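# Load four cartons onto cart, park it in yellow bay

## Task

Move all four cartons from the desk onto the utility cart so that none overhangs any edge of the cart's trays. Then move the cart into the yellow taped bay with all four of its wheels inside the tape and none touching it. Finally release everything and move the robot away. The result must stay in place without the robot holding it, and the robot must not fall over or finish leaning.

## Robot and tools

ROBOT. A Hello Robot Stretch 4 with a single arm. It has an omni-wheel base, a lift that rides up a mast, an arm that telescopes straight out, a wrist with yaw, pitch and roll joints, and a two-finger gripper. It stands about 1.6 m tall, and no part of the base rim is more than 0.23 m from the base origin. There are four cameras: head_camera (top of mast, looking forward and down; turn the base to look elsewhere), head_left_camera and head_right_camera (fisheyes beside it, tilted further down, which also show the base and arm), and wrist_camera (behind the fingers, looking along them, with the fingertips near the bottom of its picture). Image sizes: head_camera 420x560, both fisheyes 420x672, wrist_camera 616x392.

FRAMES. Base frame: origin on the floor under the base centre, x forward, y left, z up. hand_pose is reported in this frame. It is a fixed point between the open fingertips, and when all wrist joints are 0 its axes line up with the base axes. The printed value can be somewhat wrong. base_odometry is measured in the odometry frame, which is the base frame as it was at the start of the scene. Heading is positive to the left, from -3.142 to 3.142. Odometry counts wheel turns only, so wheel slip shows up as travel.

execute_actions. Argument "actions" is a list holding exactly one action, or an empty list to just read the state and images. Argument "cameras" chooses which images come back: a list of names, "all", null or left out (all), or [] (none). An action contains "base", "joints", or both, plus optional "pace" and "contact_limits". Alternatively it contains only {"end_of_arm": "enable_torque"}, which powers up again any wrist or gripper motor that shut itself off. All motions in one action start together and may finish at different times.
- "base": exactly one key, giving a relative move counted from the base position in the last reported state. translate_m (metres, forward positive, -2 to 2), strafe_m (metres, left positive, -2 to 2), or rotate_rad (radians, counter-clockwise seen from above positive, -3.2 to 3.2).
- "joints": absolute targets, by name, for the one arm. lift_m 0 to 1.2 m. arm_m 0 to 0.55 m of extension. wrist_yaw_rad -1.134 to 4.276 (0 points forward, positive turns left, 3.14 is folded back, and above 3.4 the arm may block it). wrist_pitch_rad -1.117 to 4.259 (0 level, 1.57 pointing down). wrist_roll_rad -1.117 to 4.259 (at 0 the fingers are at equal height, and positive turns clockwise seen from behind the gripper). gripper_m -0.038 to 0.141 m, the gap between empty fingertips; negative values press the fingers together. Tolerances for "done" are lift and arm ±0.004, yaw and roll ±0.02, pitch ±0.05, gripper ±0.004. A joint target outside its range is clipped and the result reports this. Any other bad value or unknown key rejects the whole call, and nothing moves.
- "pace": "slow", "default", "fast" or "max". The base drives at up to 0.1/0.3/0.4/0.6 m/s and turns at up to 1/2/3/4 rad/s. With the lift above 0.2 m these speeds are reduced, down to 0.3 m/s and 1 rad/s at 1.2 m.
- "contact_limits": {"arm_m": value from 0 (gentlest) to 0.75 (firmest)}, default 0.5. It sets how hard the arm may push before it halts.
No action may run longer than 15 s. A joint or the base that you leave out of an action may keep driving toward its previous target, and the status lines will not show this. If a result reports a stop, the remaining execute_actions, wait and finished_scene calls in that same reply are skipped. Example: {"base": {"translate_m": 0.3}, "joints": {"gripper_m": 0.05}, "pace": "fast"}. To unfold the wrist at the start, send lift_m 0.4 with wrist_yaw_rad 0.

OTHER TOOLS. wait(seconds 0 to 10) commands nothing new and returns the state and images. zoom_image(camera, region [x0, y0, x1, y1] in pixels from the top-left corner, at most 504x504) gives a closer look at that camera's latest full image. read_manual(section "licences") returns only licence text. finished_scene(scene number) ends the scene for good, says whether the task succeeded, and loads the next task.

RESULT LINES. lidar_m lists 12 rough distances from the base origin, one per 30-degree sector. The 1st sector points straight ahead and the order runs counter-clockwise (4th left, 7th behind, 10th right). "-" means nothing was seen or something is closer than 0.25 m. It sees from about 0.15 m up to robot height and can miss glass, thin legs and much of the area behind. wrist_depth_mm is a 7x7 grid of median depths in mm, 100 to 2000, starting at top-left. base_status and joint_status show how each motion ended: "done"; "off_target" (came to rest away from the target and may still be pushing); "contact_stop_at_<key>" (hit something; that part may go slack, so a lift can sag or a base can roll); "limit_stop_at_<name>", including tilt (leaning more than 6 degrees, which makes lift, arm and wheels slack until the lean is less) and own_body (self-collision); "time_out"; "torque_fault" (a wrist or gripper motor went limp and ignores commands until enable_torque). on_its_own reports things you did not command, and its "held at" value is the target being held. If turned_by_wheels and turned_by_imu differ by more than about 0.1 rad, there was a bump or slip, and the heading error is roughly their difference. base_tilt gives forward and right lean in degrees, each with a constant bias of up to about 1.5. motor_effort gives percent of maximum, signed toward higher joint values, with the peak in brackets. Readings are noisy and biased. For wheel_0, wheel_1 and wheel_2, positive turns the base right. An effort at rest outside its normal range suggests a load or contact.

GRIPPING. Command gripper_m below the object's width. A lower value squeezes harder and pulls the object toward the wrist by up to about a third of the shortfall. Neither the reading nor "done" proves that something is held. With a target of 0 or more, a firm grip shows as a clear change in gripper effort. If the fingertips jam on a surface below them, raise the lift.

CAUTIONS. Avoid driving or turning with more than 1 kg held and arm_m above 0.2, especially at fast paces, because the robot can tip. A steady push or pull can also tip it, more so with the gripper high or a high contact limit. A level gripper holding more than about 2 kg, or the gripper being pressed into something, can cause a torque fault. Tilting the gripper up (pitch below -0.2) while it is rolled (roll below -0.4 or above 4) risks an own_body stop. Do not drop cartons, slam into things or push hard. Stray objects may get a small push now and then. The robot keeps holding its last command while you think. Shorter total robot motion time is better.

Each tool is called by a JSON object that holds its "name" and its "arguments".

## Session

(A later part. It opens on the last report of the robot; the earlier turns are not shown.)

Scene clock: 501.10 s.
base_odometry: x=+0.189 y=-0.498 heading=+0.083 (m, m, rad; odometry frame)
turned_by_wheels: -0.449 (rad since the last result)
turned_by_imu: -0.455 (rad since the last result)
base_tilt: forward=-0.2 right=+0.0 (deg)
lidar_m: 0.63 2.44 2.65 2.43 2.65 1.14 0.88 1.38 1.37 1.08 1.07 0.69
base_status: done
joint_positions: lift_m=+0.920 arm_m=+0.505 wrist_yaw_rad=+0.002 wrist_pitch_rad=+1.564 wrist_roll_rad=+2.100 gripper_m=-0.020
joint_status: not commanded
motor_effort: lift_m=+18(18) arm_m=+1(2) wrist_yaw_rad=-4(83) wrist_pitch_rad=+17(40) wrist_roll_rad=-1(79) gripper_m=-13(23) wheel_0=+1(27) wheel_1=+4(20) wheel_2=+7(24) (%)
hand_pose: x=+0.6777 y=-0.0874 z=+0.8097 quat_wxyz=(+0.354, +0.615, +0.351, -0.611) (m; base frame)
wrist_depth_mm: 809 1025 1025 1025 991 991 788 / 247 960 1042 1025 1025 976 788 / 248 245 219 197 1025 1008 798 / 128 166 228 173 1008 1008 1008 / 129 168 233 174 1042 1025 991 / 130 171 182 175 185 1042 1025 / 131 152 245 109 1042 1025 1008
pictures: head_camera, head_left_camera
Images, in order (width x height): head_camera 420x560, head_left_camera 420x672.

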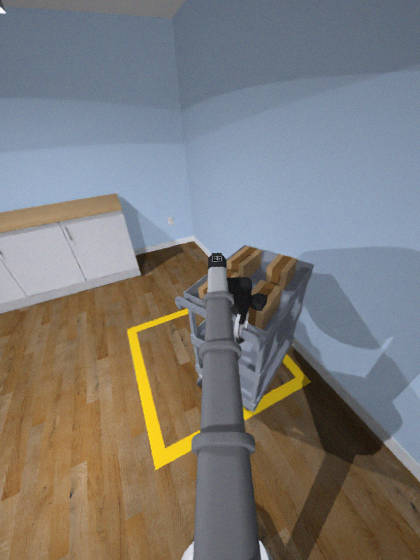

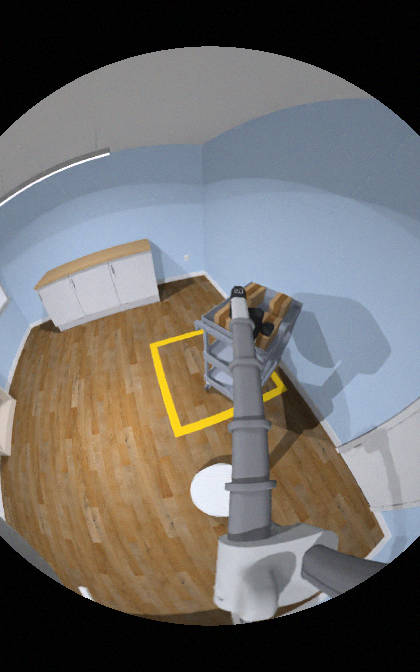

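{"name": "execute_actions", "arguments": {"actions": [{"base":{"rotate_rad":0.25},"pace":"slow"}], "cameras": ["head_camera","head_left_camera"]}}

Scene clock: 511.03 s.
base_odometry: x=+0.189 y=-0.498 heading=+0.333 (m, m, rad; odometry frame)
turned_by_wheels: +0.249 (rad since the last result)
turned_by_imu: +0.257 (rad since the last result)
base_tilt: forward=-0.1 right=+0.1 (deg)
lidar_m: 0.59 2.48 2.61 2.41 1.52 0.92 0.85 1.61 1.18 1.04 1.08 0.60
base_status: done
joint_positions: lift_m=+0.920 arm_m=+0.505 wrist_yaw_rad=-0.008 wrist_pitch_rad=+1.573 wrist_roll_rad=+2.105 gripper_m=-0.020
joint_status: not commanded
on_its_own: wrist_yaw_rad is at rest, and its effort (+23) is outside its rest range (-13 to +13); wrist_roll_rad is at rest, and its effort (-17) is outside its rest range (-13 to +13)
motor_effort: lift_m=+18(18) arm_m=+3(3) wrist_yaw_rad=+23(26) wrist_pitch_rad=-9(18) wrist_roll_rad=-17(17) gripper_m=-19(20) wheel_0=-1(20) wheel_1=-3(12) wheel_2=-5(15) (%)
hand_pose: x=+0.6741 y=-0.0874 z=+0.8097 quat_wxyz=(+0.347, +0.615, +0.348, -0.616) (m; base frame)
wrist_depth_mm: 122 121 237 204 1008 991 798 / 123 122 127 237 1008 946 798 / 123 122 165 239 194 1008 798 / 124 125 242 1025 179 1008 1008 / 125 176 242 1025 170 1025 1008 / 148 246 183 172 180 1025 1025 / 249 248 1042 109 1042 1042 1025
pictures: head_camera, head_left_camera
Images, in order (width x height): head_camera 420x560, head_left_camera 420x672.

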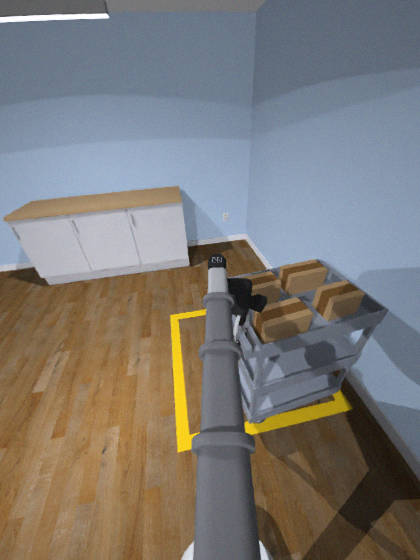

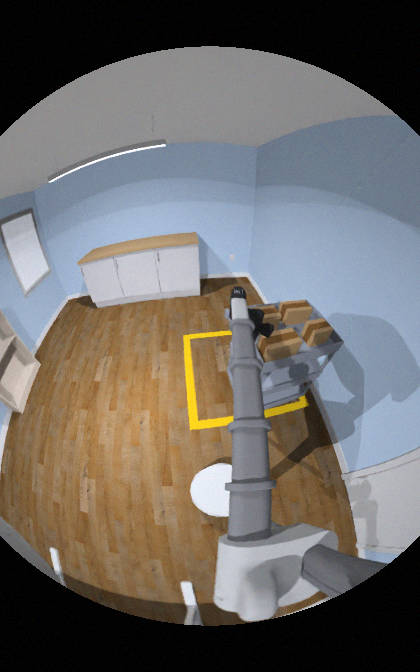

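{"name": "execute_actions", "arguments": {"actions": [{"base":{"strafe_m":0.3},"pace":"slow"}], "cameras": ["head_camera","head_left_camera"]}}

Scene clock: 519.00 s.
base_odometry: x=+0.091 y=-0.215 heading=+0.332 (m, m, rad; odometry frame)
turned_by_wheels: -0.001 (rad since the last result)
turned_by_imu: -0.002 (rad since the last result)
base_tilt: forward=-0.1 right=+0.1 (deg)
lidar_m: 0.62 2.42 2.33 2.10 1.65 1.04 0.89 1.66 1.51 1.35 1.02 0.61
base_status: done
joint_positions: lift_m=+0.920 arm_m=+0.505 wrist_yaw_rad=-0.011 wrist_pitch_rad=+1.572 wrist_roll_rad=+2.109 gripper_m=-0.020
joint_status: not commanded
on_its_own: wrist_yaw_rad is at rest, and its effort (+32) is outside its rest range (-13 to +13); wrist_roll_rad is at rest, and its effort (-26) is outside its rest range (-13 to +13)
motor_effort: lift_m=+18(18) arm_m=+2(3) wrist_yaw_rad=+32(34) wrist_pitch_rad=-5(11) wrist_roll_rad=-26(27) gripper_m=-21(20) wheel_0=-7(16) wheel_1=+0(1) wheel_2=-3(6) (%)
hand_pose: x=+0.6742 y=-0.0874 z=+0.8097 quat_wxyz=(+0.346, +0.616, +0.346, -0.617) (m; base frame)
wrist_depth_mm: 123 123 237 217 1008 1008 788 / 124 123 123 238 1025 976 798 / 124 124 169 239 195 1008 809 / 125 133 243 1042 187 1025 991 / 126 223 244 231 171 1042 1025 / 248 247 184 173 181 1025 1008 / 250 250 1042 109 1042 1025 1025
pictures: head_camera, head_left_camera
Images, in order (width x height): head_camera 420x560, head_left_camera 420x672.

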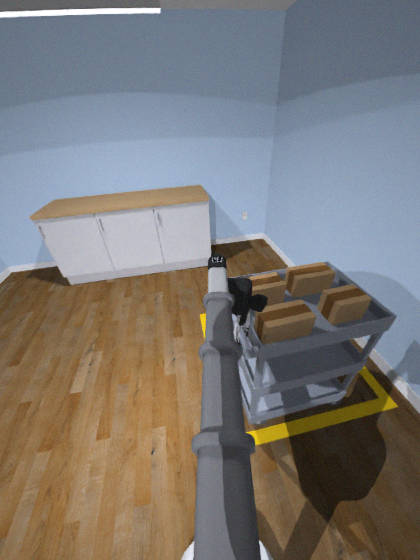

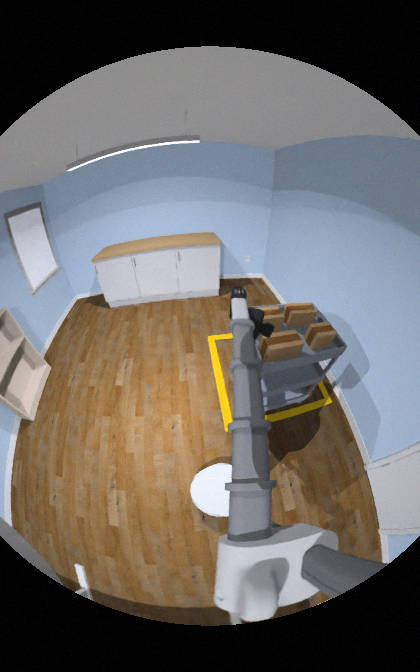

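{"name": "execute_actions", "arguments": {"actions": [{"joints":{"gripper_m":0.1}}], "cameras": []}}

{"name": "execute_actions", "arguments": {"actions": [{"joints":{"lift_m":1.1}}], "cameras": []}}

{"name": "execute_actions", "arguments": {"actions": [{"base":{"translate_m":-0.4},"joints":{"arm_m":0.0,"lift_m":0.5}}], "cameras": ["head_camera","head_right_camera"]}}

Scene clock: 525.63 s.
base_odometry: x=+0.091 y=-0.215 heading=+0.332 (m, m, rad; odometry frame)
turned_by_wheels: +0.000 (rad since the last result)
turned_by_imu: +0.002 (rad since the last result)
base_tilt: forward=-0.2 right=+0.2 (deg)
lidar_m: 0.60 2.44 2.34 2.13 1.64 1.01 0.88 1.68 1.52 1.36 1.03 0.60
base_status: not commanded
joint_positions: lift_m=+0.920 arm_m=+0.505 wrist_yaw_rad=+0.000 wrist_pitch_rad=+1.572 wrist_roll_rad=+2.100 gripper_m=+0.100
joint_status: all done
motor_effort: lift_m=+18(18) arm_m=+2(3) wrist_yaw_rad=+3(32) wrist_pitch_rad=-7(7) wrist_roll_rad=-2(26) gripper_m=+1(21) wheel_0=-3(7) wheel_1=+0(0) wheel_2=-3(3) (%)
hand_pose: x=+0.6749 y=-0.0874 z=+0.8097 quat_wxyz=(+0.351, +0.613, +0.352, -0.614) (m; base frame)
wrist_depth_mm: 125 125 182 216 1008 1008 798 / 126 125 125 241 1025 1008 798 / 126 126 173 241 196 1025 798 / 128 138 244 1025 186 1008 1025 / 129 248 226 1025 173 1025 1025 / 251 250 191 175 190 1042 1025 / 252 257 186 109 1042 1042 1025
pictures: none
No camera images: the call's "cameras" was empty. Leave "cameras" out to get every camera's image.

Scene clock: 526.57 s.
base_odometry: x=+0.091 y=-0.214 heading=+0.333 (m, m, rad; odometry frame)
turned_by_wheels: +0.001 (rad since the last result)
turned_by_imu: +0.001 (rad since the last result)
base_tilt: forward=-0.2 right=+0.0 (deg)
lidar_m: 0.57 2.43 2.34 2.14 1.65 1.01 0.88 1.67 1.51 1.34 1.01 0.62
base_status: not commanded
joint_positions: lift_m=+0.974 arm_m=+0.505 wrist_yaw_rad=+0.000 wrist_pitch_rad=+1.575 wrist_roll_rad=+2.099 gripper_m=+0.100
joint_status: lift_m contact_stop (moved +0.054 of +0.180)
on_its_own: lift_m is slack since a contact_stop (your +1.100 is given up)
motor_effort: lift_m=+18(33) arm_m=+3(3) wrist_yaw_rad=+2(3) wrist_pitch_rad=-15(16) wrist_roll_rad=+2(2) gripper_m=+0(2) wheel_0=+2(3) wheel_1=+0(0) wheel_2=-1(3) (%)
hand_pose: x=+0.6742 y=-0.0874 z=+0.8633 quat_wxyz=(+0.351, +0.612, +0.353, -0.615) (m; base frame)
wrist_depth_mm: 173 173 289 1078 1060 1060 854 / 175 173 173 289 1060 931 842 / 176 174 197 291 1060 1025 842 / 177 177 293 1060 222 1078 1078 / 297 297 229 224 1078 1060 1078 / 281 298 222 225 1098 1078 1098 / 281 1118 228 109 1098 1078 1078
pictures: none
No camera images: the call's "cameras" was empty. Leave "cameras" out to get every camera's image.

not run: a stop came earlier in this reply.

{"name": "execute_actions", "arguments": {"actions": [{"joints":{"lift_m":1.1},"pace":"slow"}], "cameras": ["wrist_camera"]}}

Scene clock: 530.63 s.
base_odometry: x=+0.091 y=-0.214 heading=+0.333 (m, m, rad; odometry frame)
turned_by_wheels: +0.000 (rad since the last result)
turned_by_imu: +0.001 (rad since the last result)
base_tilt: forward=-0.2 right=+0.0 (deg)
lidar_m: 0.56 2.40 2.31 2.11 1.67 1.00 0.87 1.67 1.51 1.36 0.99 0.61
base_status: not commanded
joint_positions: lift_m=+0.981 arm_m=+0.505 wrist_yaw_rad=+0.000 wrist_pitch_rad=+1.571 wrist_roll_rad=+2.100 gripper_m=+0.100
joint_status: lift_m contact_stop (moved +0.007 of +0.126)
on_its_own: lift_m is slack since a contact_stop (your +1.100 is given up)
motor_effort: lift_m=+18(32) arm_m=+3(2) wrist_yaw_rad=+1(0) wrist_pitch_rad=-2(16) wrist_roll_rad=+0(2) gripper_m=-2(1) wheel_0=+1(2) wheel_1=+0(0) wheel_2=+0(0) (%)
hand_pose: x=+0.6755 y=-0.0874 z=+0.8706 quat_wxyz=(+0.352, +0.613, +0.352, -0.613) (m; base frame)
wrist_depth_mm: 186 185 298 1078 1060 1060 854 / 187 186 185 300 1060 1008 842 / 189 187 187 301 1098 1060 854 / 312 189 283 1078 232 1078 1060 / 310 310 307 236 1078 1098 1098 / 276 312 202 236 1078 1078 1078 / 265 842 240 108 1098 1118 1078
pictures: wrist_camera
Images, in order (width x height): wrist_camera 616x392.

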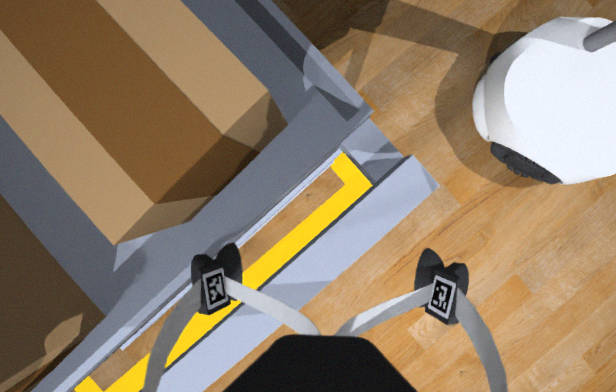

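{"name": "execute_actions", "arguments": {"actions": [{"joints":{"gripper_m":0.06}}], "cameras": []}}

{"name": "execute_actions", "arguments": {"actions": [{"joints":{"lift_m":1.1},"pace":"slow"}], "cameras": ["wrist_camera"]}}

Scene clock: 537.57 s.
base_odometry: x=+0.091 y=-0.214 heading=+0.333 (m, m, rad; odometry frame)
turned_by_wheels: +0.000 (rad since the last result)
turned_by_imu: +0.001 (rad since the last result)
base_tilt: forward=+0.0 right=+0.0 (deg)
lidar_m: 0.57 2.42 2.33 2.14 1.64 1.02 0.88 1.66 1.51 1.35 0.97 0.60
base_status: not commanded
joint_positions: lift_m=+0.981 arm_m=+0.505 wrist_yaw_rad=+0.000 wrist_pitch_rad=+1.568 wrist_roll_rad=+2.100 gripper_m=+0.060
joint_status: all done
on_its_own: lift_m is slack since a contact_stop (your +1.100 is given up)
motor_effort: lift_m=+17(17) arm_m=+2(2) wrist_yaw_rad=+1(1) wrist_pitch_rad=+5(6) wrist_roll_rad=-1(0) gripper_m=-5(5) wheel_0=+2(2) wheel_1=+0(0) wheel_2=+0(0) (%)
hand_pose: x=+0.6763 y=-0.0874 z=+0.8706 quat_wxyz=(+0.352, +0.614, +0.351, -0.612) (m; base frame)
wrist_depth_mm: 187 186 290 683 1078 1060 854 / 189 186 186 300 1060 1008 854 / 190 187 186 301 1060 1078 854 / 314 190 301 1078 233 1078 1060 / 312 312 307 242 234 1078 1078 / 273 314 204 238 200 1078 1078 / 255 455 240 108 1098 1098 1078
pictures: none
No camera images: the call's "cameras" was empty. Leave "cameras" out to get every camera's image.

Scene clock: 539.40 s.
base_odometry: x=+0.091 y=-0.214 heading=+0.333 (m, m, rad; odometry frame)
turned_by_wheels: +0.000 (rad since the last result)
turned_by_imu: +0.001 (rad since the last result)
base_tilt: forward=-0.1 right=+0.0 (deg)
lidar_m: 0.59 2.39 2.30 2.14 1.62 0.99 0.90 1.67 1.50 1.34 1.02 0.60
base_status: not commanded
joint_positions: lift_m=+1.100 arm_m=+0.505 wrist_yaw_rad=+0.000 wrist_pitch_rad=+1.570 wrist_roll_rad=+2.100 gripper_m=+0.060
joint_status: all done
motor_effort: lift_m=+22(23) arm_m=+3(3) wrist_yaw_rad=+1(1) wrist_pitch_rad=+1(6) wrist_roll_rad=-1(1) gripper_m=-4(5) wheel_0=+2(2) wheel_1=+0(0) wheel_2=+0(0) (%)
hand_pose: x=+0.6758 y=-0.0874 z=+0.9893 quat_wxyz=(+0.352, +0.614, +0.352, -0.613) (m; base frame)
wrist_depth_mm: 306 304 418 1160 1205 1182 960 / 427 306 304 421 1160 991 960 / 430 307 304 418 1182 1060 976 / 384 430 314 683 1205 1182 1182 / 319 427 433 370 1205 1182 1182 / 315 382 199 1205 201 1205 1182 / 319 439 1229 109 1229 1205 1182
pictures: wrist_camera
Images, in order (width x height): wrist_camera 616x392.

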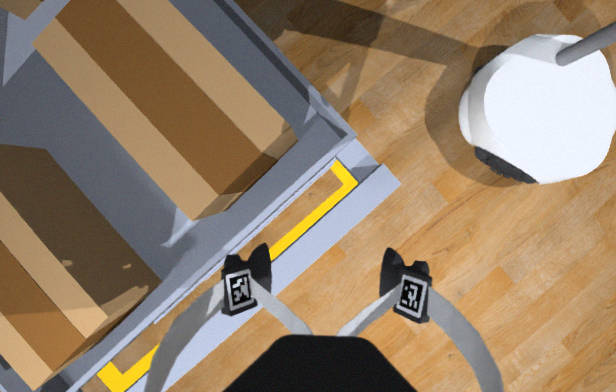

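{"name": "execute_actions", "arguments": {"actions": [{"base":{"translate_m":-0.4},"joints":{"arm_m":0.0,"lift_m":0.5}}], "cameras": ["head_camera","head_right_camera"]}}

Scene clock: 546.83 s.
base_odometry: x=-0.287 y=-0.345 heading=+0.333 (m, m, rad; odometry frame)
turned_by_wheels: +0.000 (rad since the last result)
turned_by_imu: +0.003 (rad since the last result)
base_tilt: forward=-0.1 right=+0.0 (deg)
lidar_m: 0.99 2.83 2.24 2.21 0.89 0.53 0.47 0.48 1.54 1.41 1.42 1.04
base_status: done
joint_positions: lift_m=+0.500 arm_m=+0.001 wrist_yaw_rad=+0.000 wrist_pitch_rad=+1.570 wrist_roll_rad=+2.100 gripper_m=+0.060
joint_status: all done
motor_effort: lift_m=+13(19) arm_m=-4(7) wrist_yaw_rad=+2(1) wrist_pitch_rad=+0(2) wrist_roll_rad=-1(1) gripper_m=-3(4) wheel_0=-2(6) wheel_1=-2(3) wheel_2=+0(11) (%)
hand_pose: x=+0.1719 y=-0.0874 z=+0.3901 quat_wxyz=(+0.352, +0.614, +0.352, -0.613) (m; base frame)
wrist_depth_mm: 621 615 615 609 603 591 597 / 621 615 615 609 404 394 322 / 621 627 621 609 399 394 392 / 634 627 627 621 399 397 397 / 634 634 627 621 399 399 397 / 640 640 199 627 201 402 402 / 647 634 634 109 413 402 404
pictures: head_camera, head_right_camera
Images, in order (width x height): head_camera 420x560, head_right_camera 420x672.

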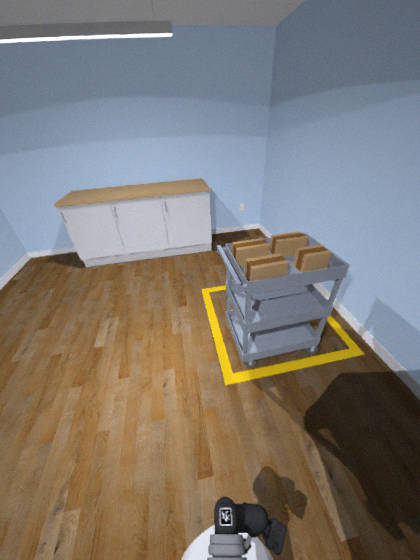

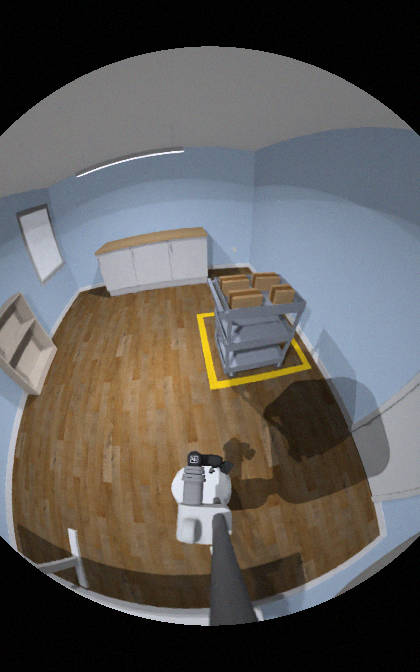

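{"name": "zoom_image", "arguments": {"camera": "head_camera", "region": [190, 220, 380, 400]}}

Region (190, 220, 380, 400) of head_camera's 420x560 image, scaled by 2.653, with more detail than that image has; it fills the top 477 rows of this view, and the rest is white.

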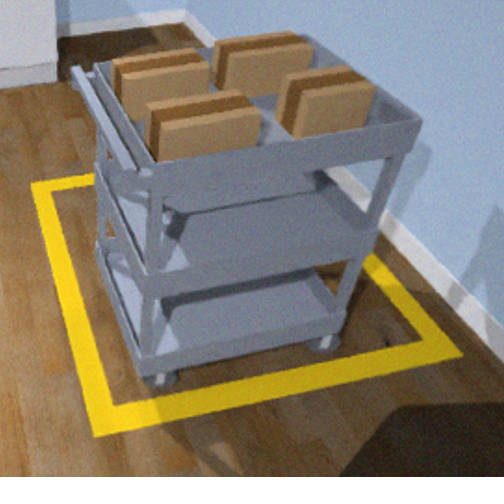

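Wheels are inside the tape.

{"name": "finished_scene", "arguments": {"scene": 2}}

The scene is finished: the task was done.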